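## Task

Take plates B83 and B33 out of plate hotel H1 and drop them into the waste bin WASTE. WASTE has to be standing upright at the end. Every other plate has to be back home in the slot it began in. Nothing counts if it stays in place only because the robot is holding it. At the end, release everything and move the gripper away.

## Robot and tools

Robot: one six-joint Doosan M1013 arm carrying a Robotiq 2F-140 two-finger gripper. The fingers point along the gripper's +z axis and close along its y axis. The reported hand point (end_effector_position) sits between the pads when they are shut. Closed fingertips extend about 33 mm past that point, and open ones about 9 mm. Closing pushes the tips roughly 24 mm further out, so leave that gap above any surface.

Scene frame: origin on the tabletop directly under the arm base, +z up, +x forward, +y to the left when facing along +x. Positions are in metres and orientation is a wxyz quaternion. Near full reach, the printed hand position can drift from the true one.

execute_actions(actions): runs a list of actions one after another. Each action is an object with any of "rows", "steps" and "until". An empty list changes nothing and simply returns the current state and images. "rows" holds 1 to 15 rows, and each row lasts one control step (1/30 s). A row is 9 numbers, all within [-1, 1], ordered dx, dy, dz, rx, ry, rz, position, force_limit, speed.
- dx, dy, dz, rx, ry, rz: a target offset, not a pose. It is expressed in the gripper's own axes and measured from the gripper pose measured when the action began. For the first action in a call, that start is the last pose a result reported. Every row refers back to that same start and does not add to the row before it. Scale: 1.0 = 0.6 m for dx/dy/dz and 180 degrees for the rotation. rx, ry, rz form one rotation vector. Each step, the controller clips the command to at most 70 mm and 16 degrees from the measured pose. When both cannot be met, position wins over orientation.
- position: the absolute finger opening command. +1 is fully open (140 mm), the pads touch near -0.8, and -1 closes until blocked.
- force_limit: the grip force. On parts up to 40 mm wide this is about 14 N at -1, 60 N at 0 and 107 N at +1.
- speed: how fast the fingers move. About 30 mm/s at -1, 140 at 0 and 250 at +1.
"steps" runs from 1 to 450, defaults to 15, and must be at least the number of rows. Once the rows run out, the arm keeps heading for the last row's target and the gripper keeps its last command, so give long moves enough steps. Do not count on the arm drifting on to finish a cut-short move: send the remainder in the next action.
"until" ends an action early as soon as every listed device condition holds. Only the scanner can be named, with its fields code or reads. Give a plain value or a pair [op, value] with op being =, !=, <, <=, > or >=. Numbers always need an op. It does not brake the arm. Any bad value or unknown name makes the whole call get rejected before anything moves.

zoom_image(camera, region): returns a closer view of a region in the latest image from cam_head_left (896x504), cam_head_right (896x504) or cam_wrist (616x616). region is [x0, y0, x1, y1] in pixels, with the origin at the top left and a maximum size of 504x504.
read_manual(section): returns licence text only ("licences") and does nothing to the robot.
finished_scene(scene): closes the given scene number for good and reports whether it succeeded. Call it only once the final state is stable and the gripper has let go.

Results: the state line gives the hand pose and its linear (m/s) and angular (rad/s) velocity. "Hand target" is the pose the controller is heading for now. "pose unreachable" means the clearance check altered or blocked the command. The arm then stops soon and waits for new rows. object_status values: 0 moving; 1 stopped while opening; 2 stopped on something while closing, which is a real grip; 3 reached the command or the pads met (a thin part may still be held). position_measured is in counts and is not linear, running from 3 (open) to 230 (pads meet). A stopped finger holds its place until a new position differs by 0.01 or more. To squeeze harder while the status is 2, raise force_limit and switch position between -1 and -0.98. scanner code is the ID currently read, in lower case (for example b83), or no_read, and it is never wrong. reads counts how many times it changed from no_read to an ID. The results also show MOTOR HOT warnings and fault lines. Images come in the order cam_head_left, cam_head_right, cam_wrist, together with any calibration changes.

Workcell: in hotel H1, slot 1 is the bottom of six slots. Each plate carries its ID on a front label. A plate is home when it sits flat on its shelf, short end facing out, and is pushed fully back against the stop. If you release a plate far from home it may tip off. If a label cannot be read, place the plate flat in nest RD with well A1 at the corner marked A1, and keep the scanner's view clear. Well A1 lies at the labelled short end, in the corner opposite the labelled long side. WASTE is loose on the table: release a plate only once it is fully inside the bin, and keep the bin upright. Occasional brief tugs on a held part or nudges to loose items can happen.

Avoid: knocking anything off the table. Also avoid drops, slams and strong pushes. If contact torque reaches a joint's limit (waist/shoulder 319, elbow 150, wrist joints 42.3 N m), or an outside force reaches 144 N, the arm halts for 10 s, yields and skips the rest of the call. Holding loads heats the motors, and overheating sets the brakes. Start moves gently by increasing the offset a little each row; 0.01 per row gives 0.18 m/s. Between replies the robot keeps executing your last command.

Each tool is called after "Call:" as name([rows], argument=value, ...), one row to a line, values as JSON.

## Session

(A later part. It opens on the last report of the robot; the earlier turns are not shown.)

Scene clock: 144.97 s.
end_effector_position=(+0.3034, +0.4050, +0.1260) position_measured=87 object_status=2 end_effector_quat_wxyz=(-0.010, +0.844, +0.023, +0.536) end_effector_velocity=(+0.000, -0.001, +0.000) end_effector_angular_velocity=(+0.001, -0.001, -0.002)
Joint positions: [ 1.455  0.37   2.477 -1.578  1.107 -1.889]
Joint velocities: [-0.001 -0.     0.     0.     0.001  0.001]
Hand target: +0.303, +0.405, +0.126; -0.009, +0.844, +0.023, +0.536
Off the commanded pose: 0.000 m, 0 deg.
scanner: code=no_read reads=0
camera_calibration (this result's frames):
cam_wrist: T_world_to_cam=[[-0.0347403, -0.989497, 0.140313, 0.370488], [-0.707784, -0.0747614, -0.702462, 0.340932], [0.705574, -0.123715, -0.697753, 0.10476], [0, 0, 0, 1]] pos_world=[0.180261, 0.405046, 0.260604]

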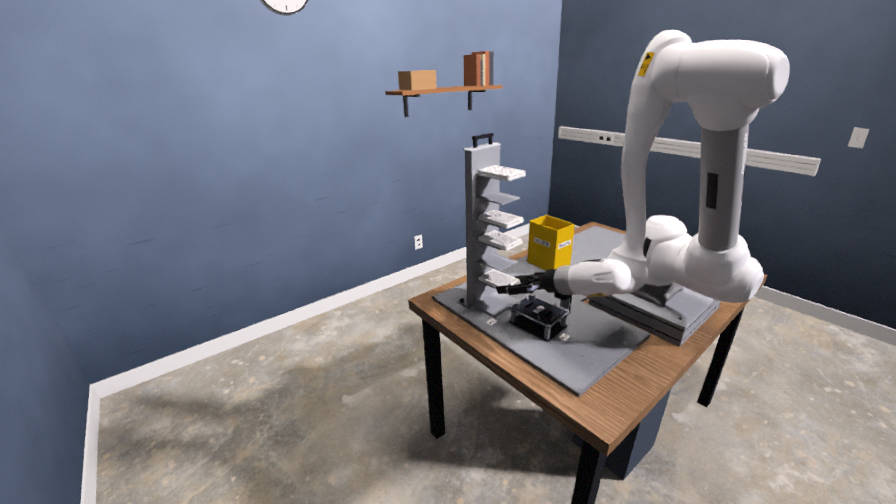

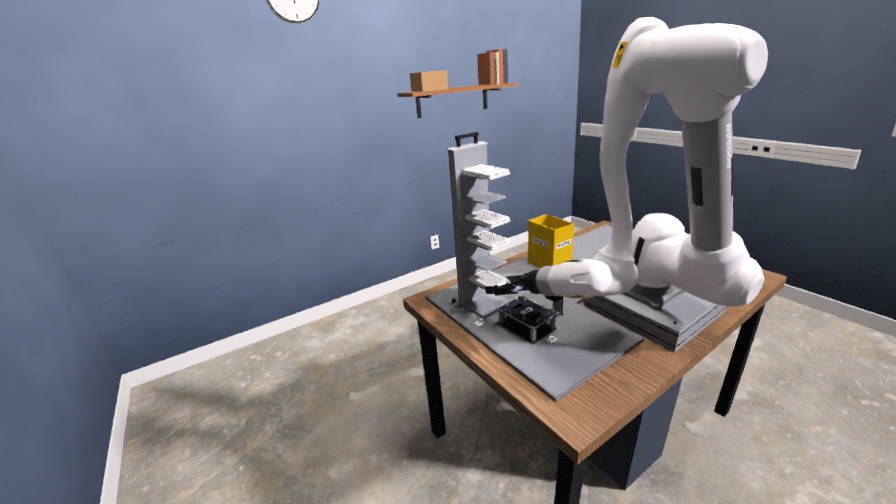

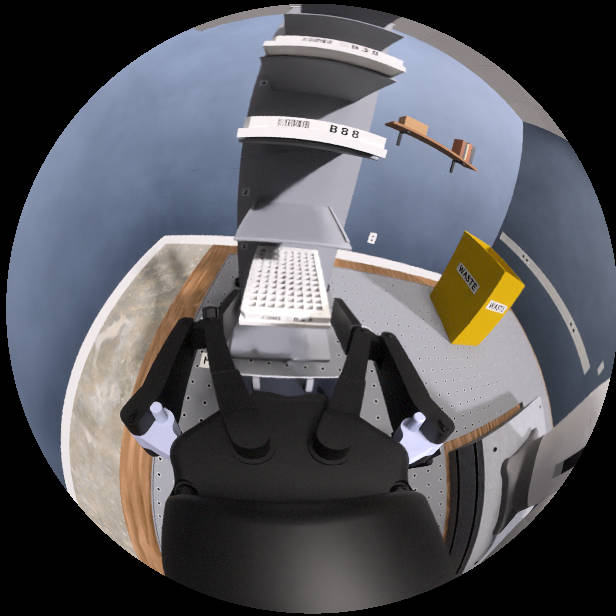

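Call:
execute_actions([
  {"rows":[[0,-0.007,0.008,0,0,0,0.4,-0.5,-0.5]],"steps":10},
  {"rows":[[0,0,0,0,0,0,-1,-0.5,-0.7]],"steps":20},
])

Call:
zoom_image(camera="cam_wrist", region=[190, 230, 390, 380])

Scene clock: 149.07 s.
end_effector_position=(+0.3077, +0.4091, +0.1239) position_measured=88 object_status=2 end_effector_quat_wxyz=(-0.009, +0.844, +0.023, +0.536) end_effector_velocity=(+0.000, -0.000, -0.001) end_effector_angular_velocity=(-0.003, +0.000, +0.000)
Joint positions: [ 1.446  0.379  2.469 -1.587  1.104 -1.888]
Joint velocities: [-0.001  0.002  0.     0.    -0.    -0.002]
Hand target: +0.308, +0.409, +0.124; -0.009, +0.844, +0.023, +0.536
Off the commanded pose: 0.000 m, 0 deg.
scanner: code=no_read reads=0
camera_calibration (this result's frames):
cam_wrist: T_world_to_cam=[[-0.0353133, -0.989451, 0.140499, 0.375167], [-0.707823, -0.0744836, -0.702452, 0.342714], [0.705506, -0.124254, -0.697726, 0.100954], [0, 0, 0, 1]] pos_world=[0.184606, 0.40928, 0.258468]

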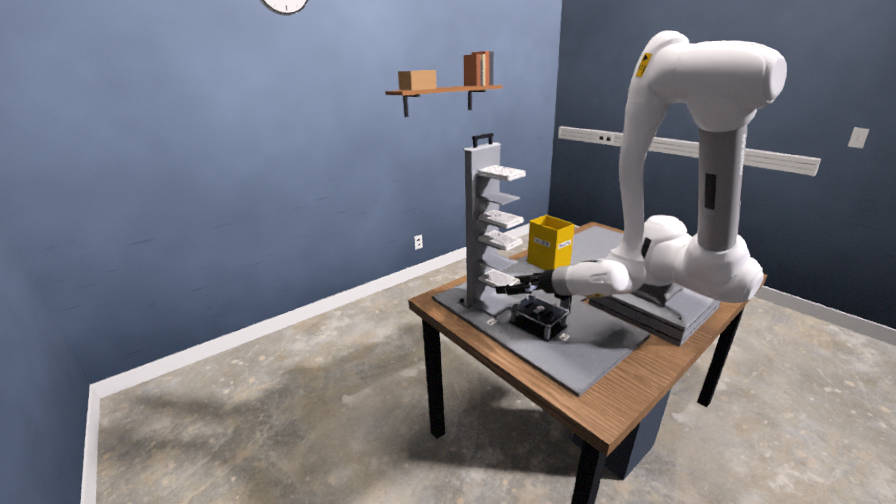

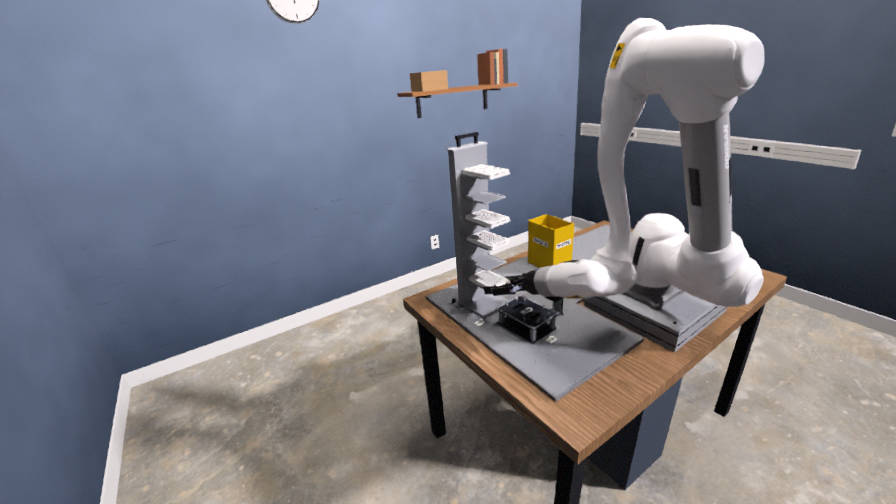

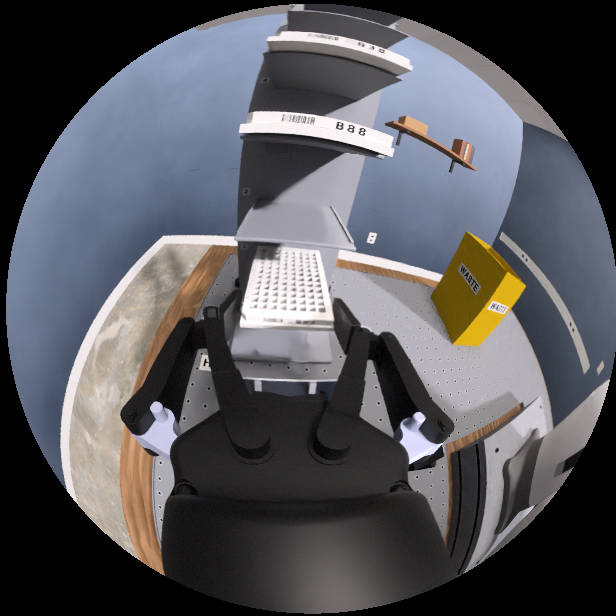

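Region (190, 230, 390, 380) of cam_wrist's 616x616 image, scaled by 2.520, with more detail than that image has; it fills the top 378 rows of this view, and the rest is white.

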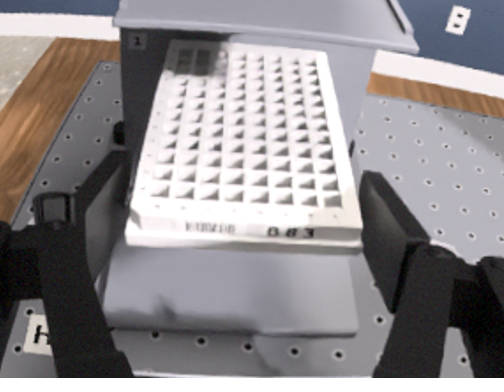

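Call:
execute_actions([
  {"rows":[[-0.003,0,-0.007,0,0,0,-1,-0.5,-0.7],[-0.006,0,-0.015,0,0,0,-1,-0.5,-0.7]],"steps":20},
])

Call:
zoom_image(camera="cam_wrist", region=[190, 230, 390, 380])

Scene clock: 153.27 s.
end_effector_position=(+0.2980, +0.4088, +0.1245) position_measured=98 object_status=2 end_effector_quat_wxyz=(-0.009, +0.844, +0.023, +0.536) end_effector_velocity=(-0.000, +0.000, +0.000) end_effector_angular_velocity=(+0.002, +0.001, +0.000)
Joint positions: [ 1.47   0.377  2.47  -1.563  1.111 -1.889]
Joint velocities: [ 0.001 -0.001 -0.     0.    -0.001  0.   ]
Hand target: +0.298, +0.409, +0.124; -0.009, +0.844, +0.023, +0.536
Off the commanded pose: 0.000 m, 0 deg.
scanner: code=no_read reads=0
camera_calibration (this result's frames):
cam_wrist: T_world_to_cam=[[-0.03526, -0.989483, 0.140288, 0.374419], [-0.707818, -0.0743721, -0.702469, 0.336244], [0.705514, -0.124067, -0.697751, 0.108101], [0, 0, 0, 1]] pos_world=[0.174935, 0.4089, 0.259102]

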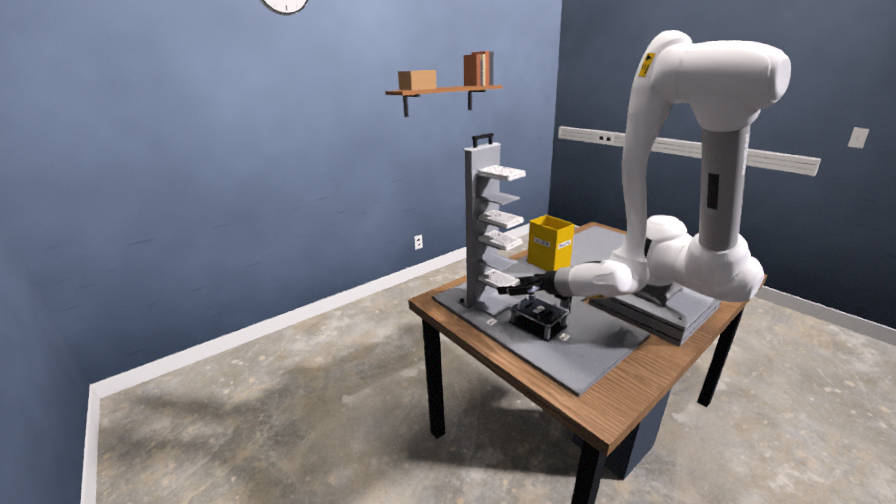

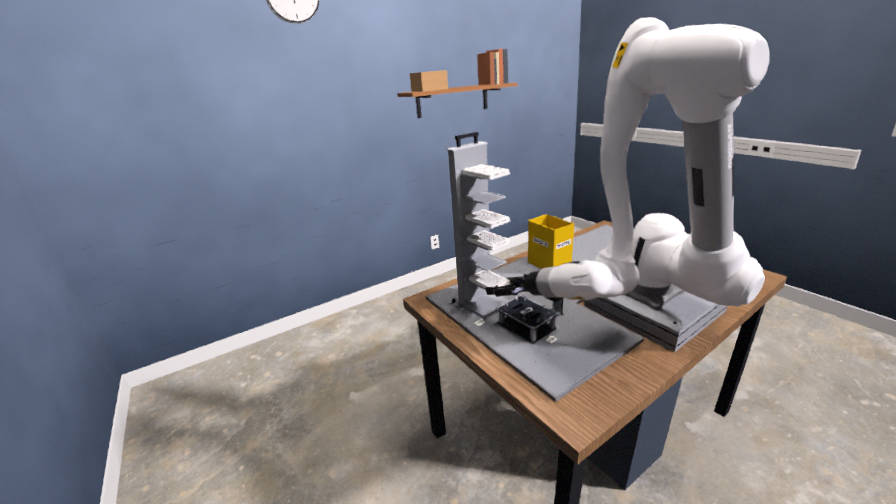

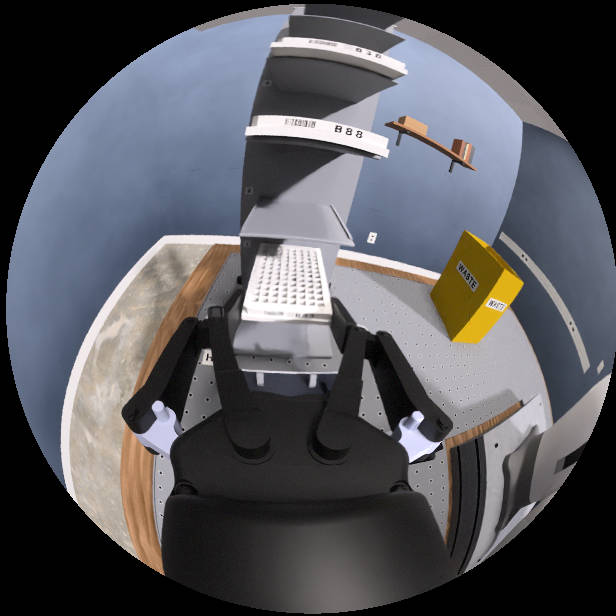

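Region (190, 230, 390, 380) of cam_wrist's 616x616 image, scaled by 2.520, with more detail than that image has; it fills the top 378 rows of this view, and the rest is white.

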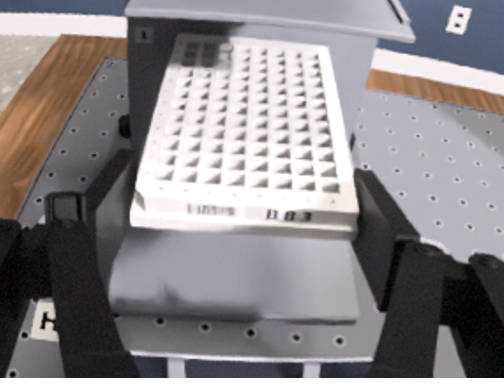

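Call:
execute_actions([
  {"rows":[[0,0.004,0,0,0,0,-0.98,-0.4,-0.7]],"steps":12},
  {"rows":[[-0.003,0,-0.008,0,0,0,-0.98,-0.4,-0.7],[-0.007,0,-0.016,0,0,0,-0.98,-0.4,-0.7],[-0.011,0,-0.024,0,0,0,-0.98,-0.4,-0.7],[-0.015,0,-0.034,0,0,0,-0.98,-0.4,-0.7],[-0.019,0,-0.046,0,0,0,-0.98,-0.4,-0.7]],"steps":18},
])

Scene clock: 157.40 s.
end_effector_position=(+0.2684, +0.4050, +0.1260) position_measured=103 object_status=2 end_effector_quat_wxyz=(-0.010, +0.844, +0.023, +0.536) end_effector_velocity=(-0.001, +0.001, -0.000) end_effector_angular_velocity=(+0.001, -0.000, +0.001)
Joint positions: [ 1.546  0.371  2.474 -1.491  1.133 -1.889]
Joint velocities: [ 0.002  0.    -0.     0.     0.     0.001]
Hand target: +0.268, +0.405, +0.126; -0.010, +0.844, +0.023, +0.536
Off the commanded pose: 0.000 m, 0 deg.
scanner: code=no_read reads=0
camera_calibration (this result's frames):
cam_wrist: T_world_to_cam=[[-0.0349414, -0.989504, 0.140218, 0.369399], [-0.70789, -0.074534, -0.702379, 0.31607], [0.705458, -0.123801, -0.697856, 0.129508], [0, 0, 0, 1]] pos_world=[0.145288, 0.405113, 0.260583]

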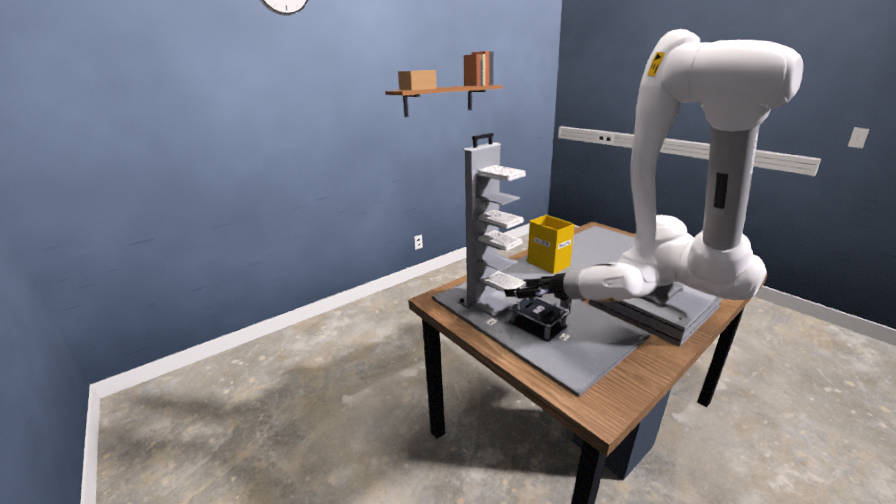

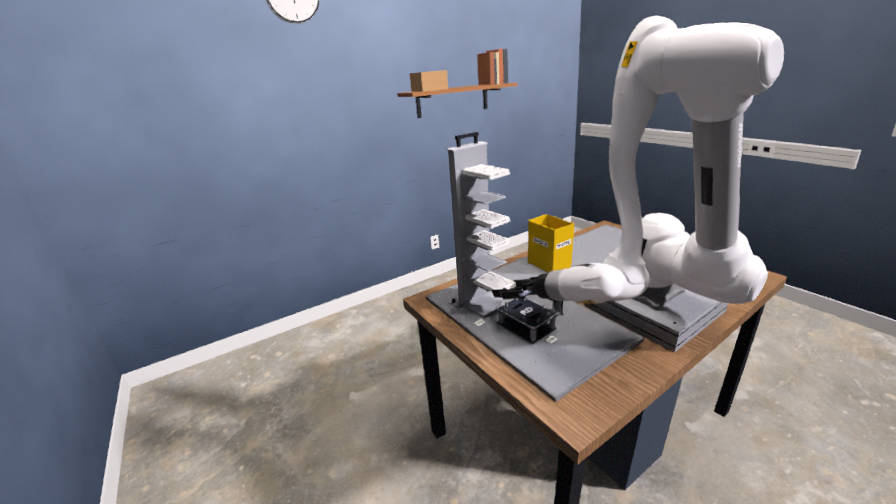

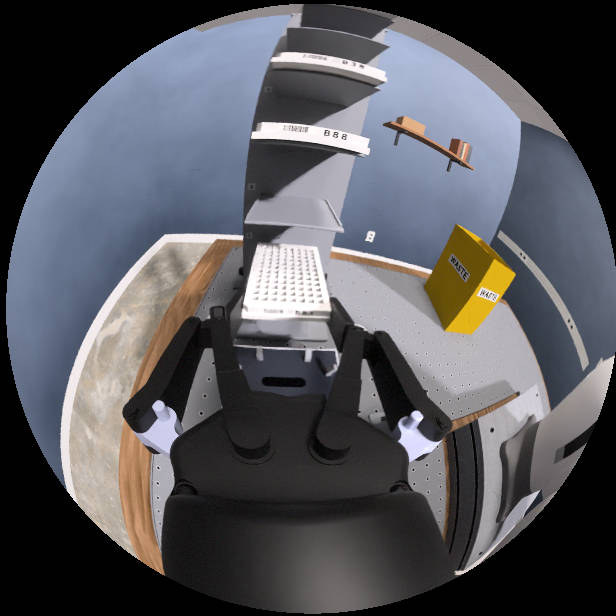

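Call:
execute_actions([
  {"rows":[[0,0,0,0,0,0,0.4,-0.5,-0.5]],"steps":10},
  {"rows":[[0.027,0,0.033,0,0,0,0.4,-0.5,0]],"steps":14},
  {"rows":[[0,0,0,0,0,0,-1,0,-0.7]],"steps":20},
  {"rows":[[0.01,0,-0.005,0,0,0,-1,0,0],[0.02,0,-0.01,0,0,0,-1,0,0],[0.03,0,-0.015,0,0,0,-1,0,0],[0.045,0,-0.022,0,0,0,-1,0,0]],"steps":14},
])

Scene clock: 163.17 s.
end_effector_position=(+0.2927, +0.4066, +0.1622) position_measured=105 object_status=2 end_effector_quat_wxyz=(-0.009, +0.844, +0.023, +0.536) end_effector_velocity=(-0.000, +0.000, +0.000) end_effector_angular_velocity=(+0.000, -0.000, +0.001)
Joint positions: [ 1.483  0.283  2.465 -1.502  1.119 -2.   ]
Joint velocities: [ 0. -0. -0. -0. -0. -0.]
Hand target: +0.293, +0.407, +0.162; -0.009, +0.844, +0.023, +0.536
Off the commanded pose: 0.000 m, 0 deg.
scanner: code=no_read reads=0
camera_calibration (this result's frames):
cam_wrist: T_world_to_cam=[[-0.0350298, -0.989482, 0.140354, 0.366672], [-0.707916, -0.0745635, -0.70235, 0.358825], [0.705428, -0.123962, -0.697858, 0.137861], [0, 0, 0, 1]] pos_world=[0.169611, 0.40666, 0.296764]

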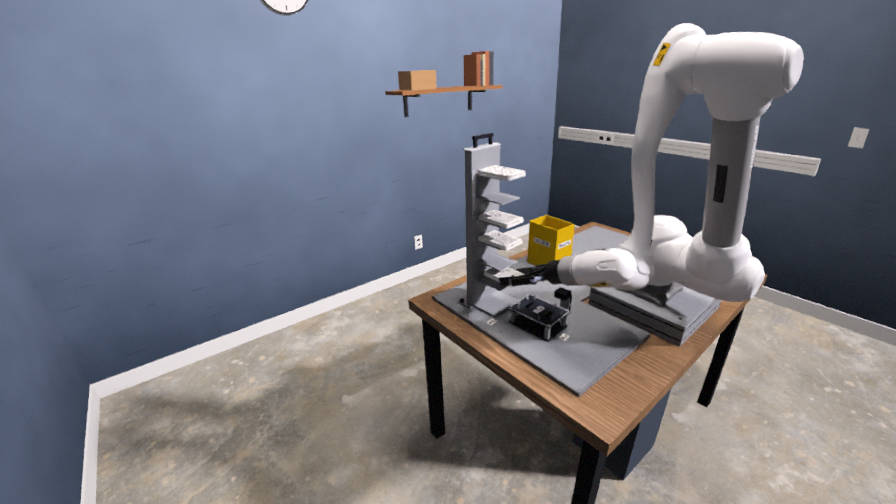

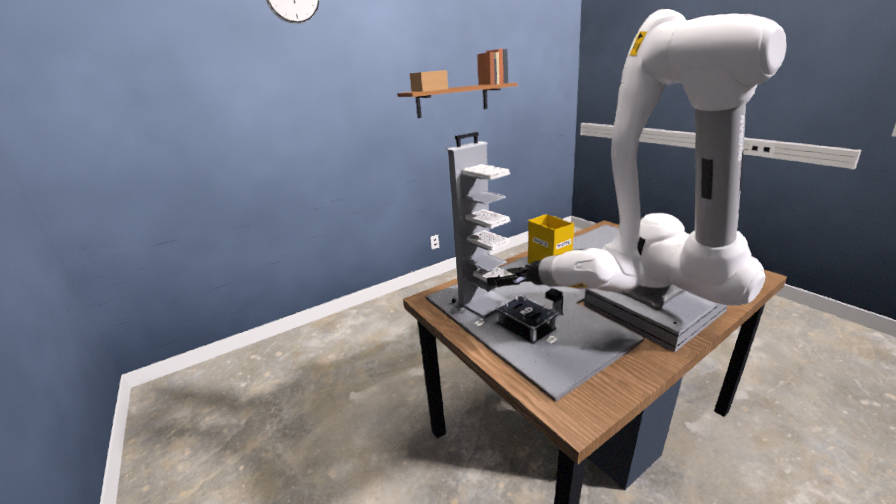

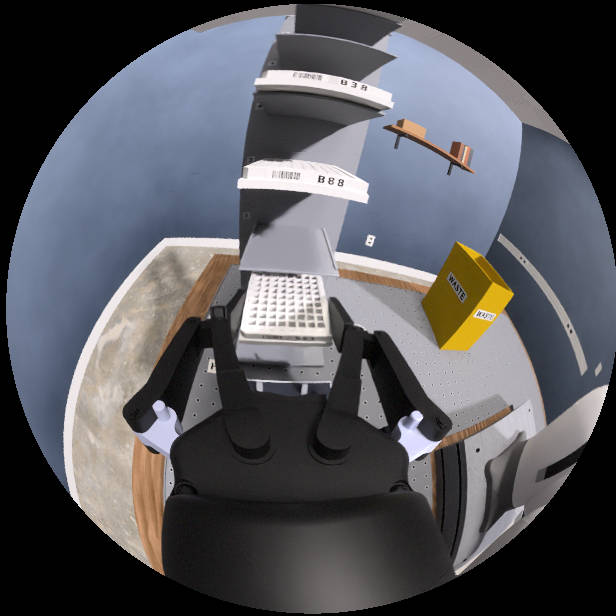

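Call:
execute_actions([
  {"rows":[[-0.005,0,-0.01,0,0,0,-1,0,0],[-0.012,0,-0.025,0,0,0,-1,0,0],[-0.021,0,-0.045,0,0,0,-1,0,0],[-0.033,0,-0.07,0,0,0,-1,0,0],[-0.045,0,-0.095,0,0,0,-1,0,0],[-0.056,0,-0.12,0,0,0,-1,0,0],[-0.068,0,-0.145,0,0,0,-1,0,0],[-0.08,0,-0.17,0,0,0,-1,0,0],[-0.09,0,-0.193,0,0,0,-1,0,0]],"steps":24},
  {"rows":[[0.02,0,-0.01,0,0,0,-1,0,0],[0.05,0,-0.024,0,0,0,-1,0,0],[0.09,0,-0.042,0,-0.02,0,-1,0,0],[0.14,0,-0.066,0,-0.05,0,-1,0,0],[0.2,0,-0.094,0,-0.1,0,-1,0,0],[0.437,0.1,-0.205,0,-0.36,0,-1,0,0]],"steps":50},
  {"rows":[[0,0.02,0,0,0,0,-1,0,0],[0,0.05,0,0,0,0,-1,0,0],[0,0.09,0,0,0,0,-1,0,0],[0,0.14,0,0,0,0,-1,0,0],[0.02,0.19,0,0,0,0,-1,0,0],[0.04,0.24,0,0,0,0,-1,0,0],[0.07,0.29,0,0,0,0,-1,0,0],[0.1,0.34,0,0,0,0.05,-1,0,0],[0.15,0.39,0,0,0,0.1,-1,0,0],[0.437,0.572,0.12,0,0,0.5,-1,0,0]],"steps":55},
  {"rows":[[0,0,0,0,-0.07,0,-1,0,0]],"steps":15},
])

Call:
zoom_image(camera="cam_head_left", region=[500, 140, 620, 280])

Scene clock: 174.83 s.
end_effector_position=(+0.4467, +0.0134, +0.3835) position_measured=105 object_status=2 end_effector_quat_wxyz=(-0.071, +0.720, -0.686, -0.077) end_effector_velocity=(-0.000, +0.001, -0.001) end_effector_angular_velocity=(+0.002, +0.002, +0.003)
Joint positions: [-0.24  -0.139  1.96   0.221  1.391 -3.46 ]
Joint velocities: [ 0.001  0.001  0.001  0.001  0.001 -0.002]
Hand target: +0.447, +0.013, +0.383; -0.071, +0.720, -0.686, -0.077
Off the commanded pose: 0.000 m, 0 deg.
scanner: code=no_read reads=0
camera_calibration (this result's frames):
cam_wrist: T_world_to_cam=[[-0.980826, -0.15805, 0.114016, 0.373383], [-0.0739908, 0.843247, 0.532409, -0.175067], [-0.180291, 0.513764, -0.838774, 0.576092], [0, 0, 0, 1]] pos_world=[0.457134, -0.0893372, 0.533846]

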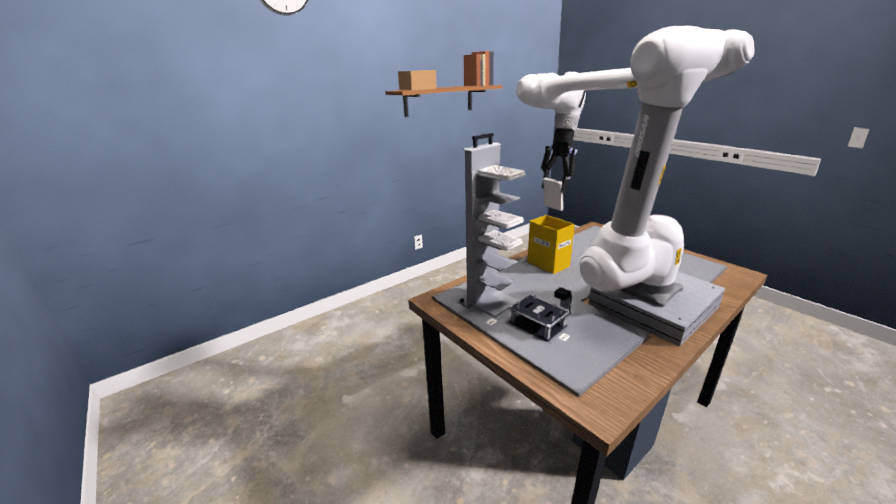

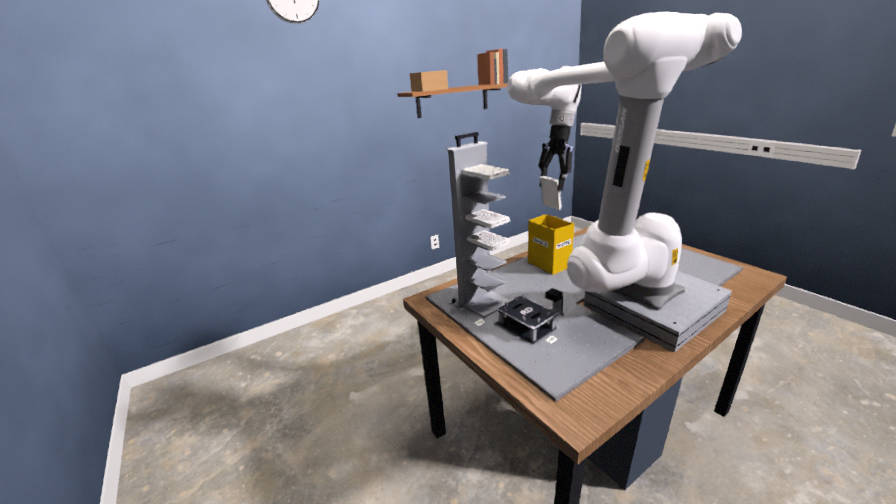

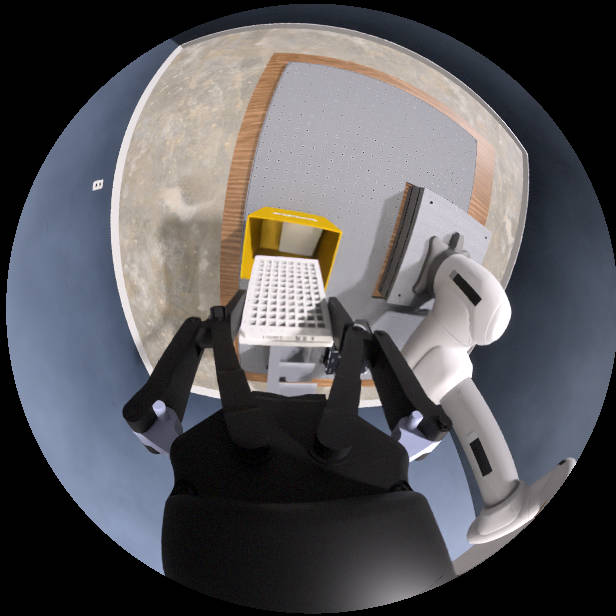

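Region (500, 140, 620, 280) of cam_head_left's 896x504 image, scaled by 3.600, with more detail than that image has; it fills the left 432 columns of this view, and the rest is white.

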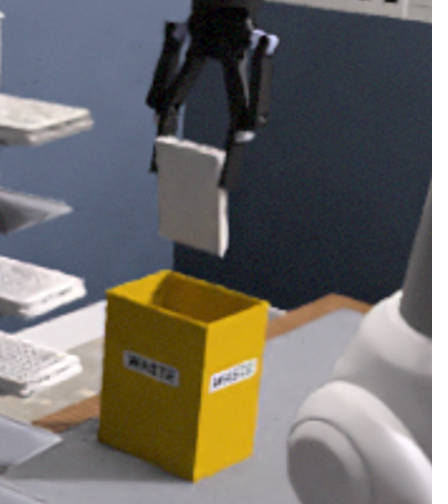

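Call:
execute_actions([
  {"rows":[[0.004,0,0.02,0,0,0,-1,0,0],[0.008,0,0.04,0,0,0,-1,0,0],[0.012,0,0.06,0,0,0,-1,0,0],[0.016,0,0.08,0,0,0,-1,0,0],[0.02,0,0.1,0,0,0,-1,0,0],[0.024,0,0.12,0,0,0,-1,0,0],[0.028,0,0.14,0,0,0,-1,0,0],[0.032,0,0.16,0,0,0,-1,0,0],[0.036,0,0.18,0,0,0,-1,0,0],[0.04,0,0.2,0,0,0,-1,0,0],[0.044,0,0.22,0,0,0,-1,0,0],[0.047,0,0.24,0,0,0,-1,0,0],[0.051,0,0.26,0,0,0,-1,0,0],[0.055,0,0.28,0,0,0,-1,0,0],[0.058,0,0.3,0,0,0,-1,0,0]],"steps":28},
  {"rows":[[0,0,0,0,0,0,0.36,-1,-0.5]],"steps":12},
  {"rows":[[-0.01,0,-0.05,0,0,0,0.36,-1,0],[-0.07,0,-0.33,0,0,0,0.36,-1,0]],"steps":25},
])

Scene clock: 181.93 s.
end_effector_position=(+0.4465, +0.0166, +0.4027) position_measured=84 object_status=3 end_effector_quat_wxyz=(-0.071, +0.720, -0.686, -0.077) end_effector_velocity=(-0.000, -0.000, +0.001) end_effector_angular_velocity=(-0.000, -0.002, -0.001)
Joint positions: [-0.233 -0.147  1.932  0.22   1.425 -3.446]
Joint velocities: [-0.    -0.002 -0.     0.    -0.     0.   ]
Hand target: +0.447, +0.017, +0.403; -0.071, +0.720, -0.686, -0.077
Off the commanded pose: 0.000 m, 0 deg.
scanner: code=no_read reads=0
camera_calibration (this result's frames):
cam_wrist: T_world_to_cam=[[-0.98083, -0.158045, 0.113991, 0.371587], [-0.07403, 0.843332, 0.53227, -0.187913], [-0.180255, 0.513628, -0.838865, 0.590466], [0, 0, 0, 1]] pos_world=[0.456986, -0.086079, 0.552985]

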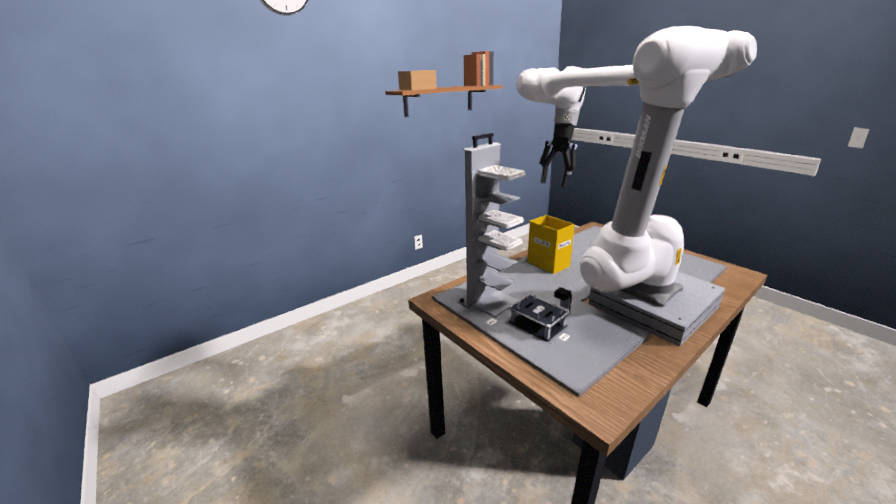

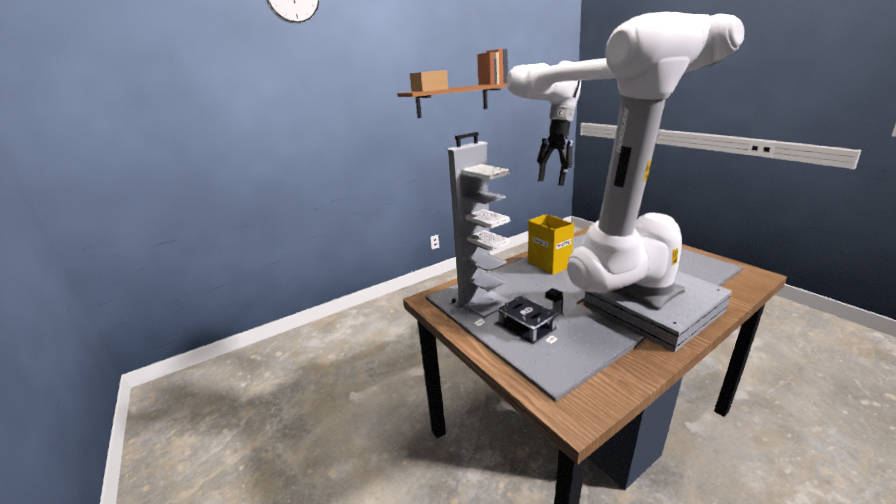

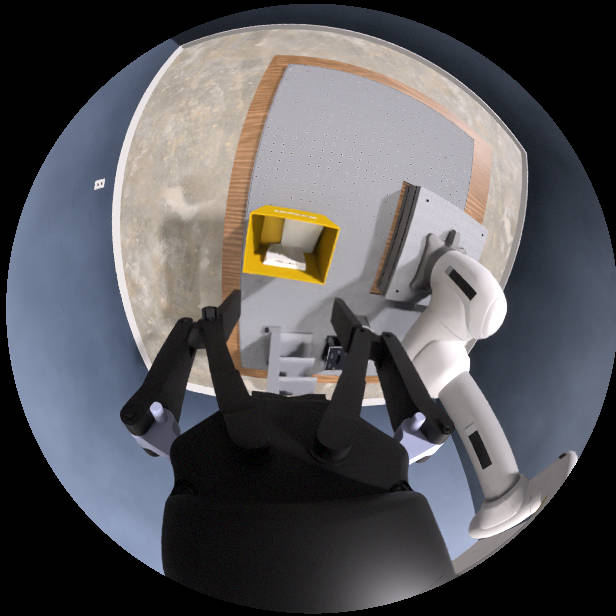

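Call:
zoom_image(camera="cam_head_left", region=[460, 150, 560, 260])

Region (460, 150, 560, 260) of cam_head_left's 896x504 image, scaled by 4.582, with more detail than that image has; it fills the left 458 columns of this view, and the rest is white.

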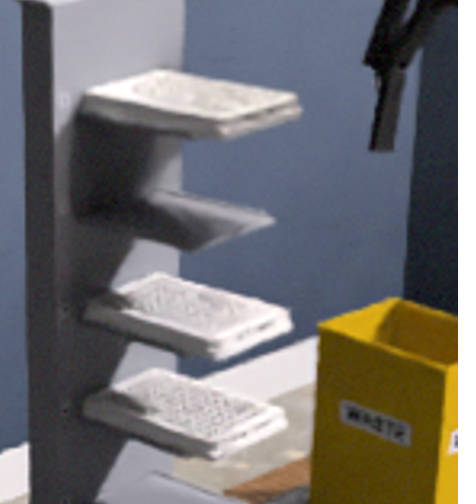

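Call:
finished_scene(scene=1)

The scene is finished: the task was done.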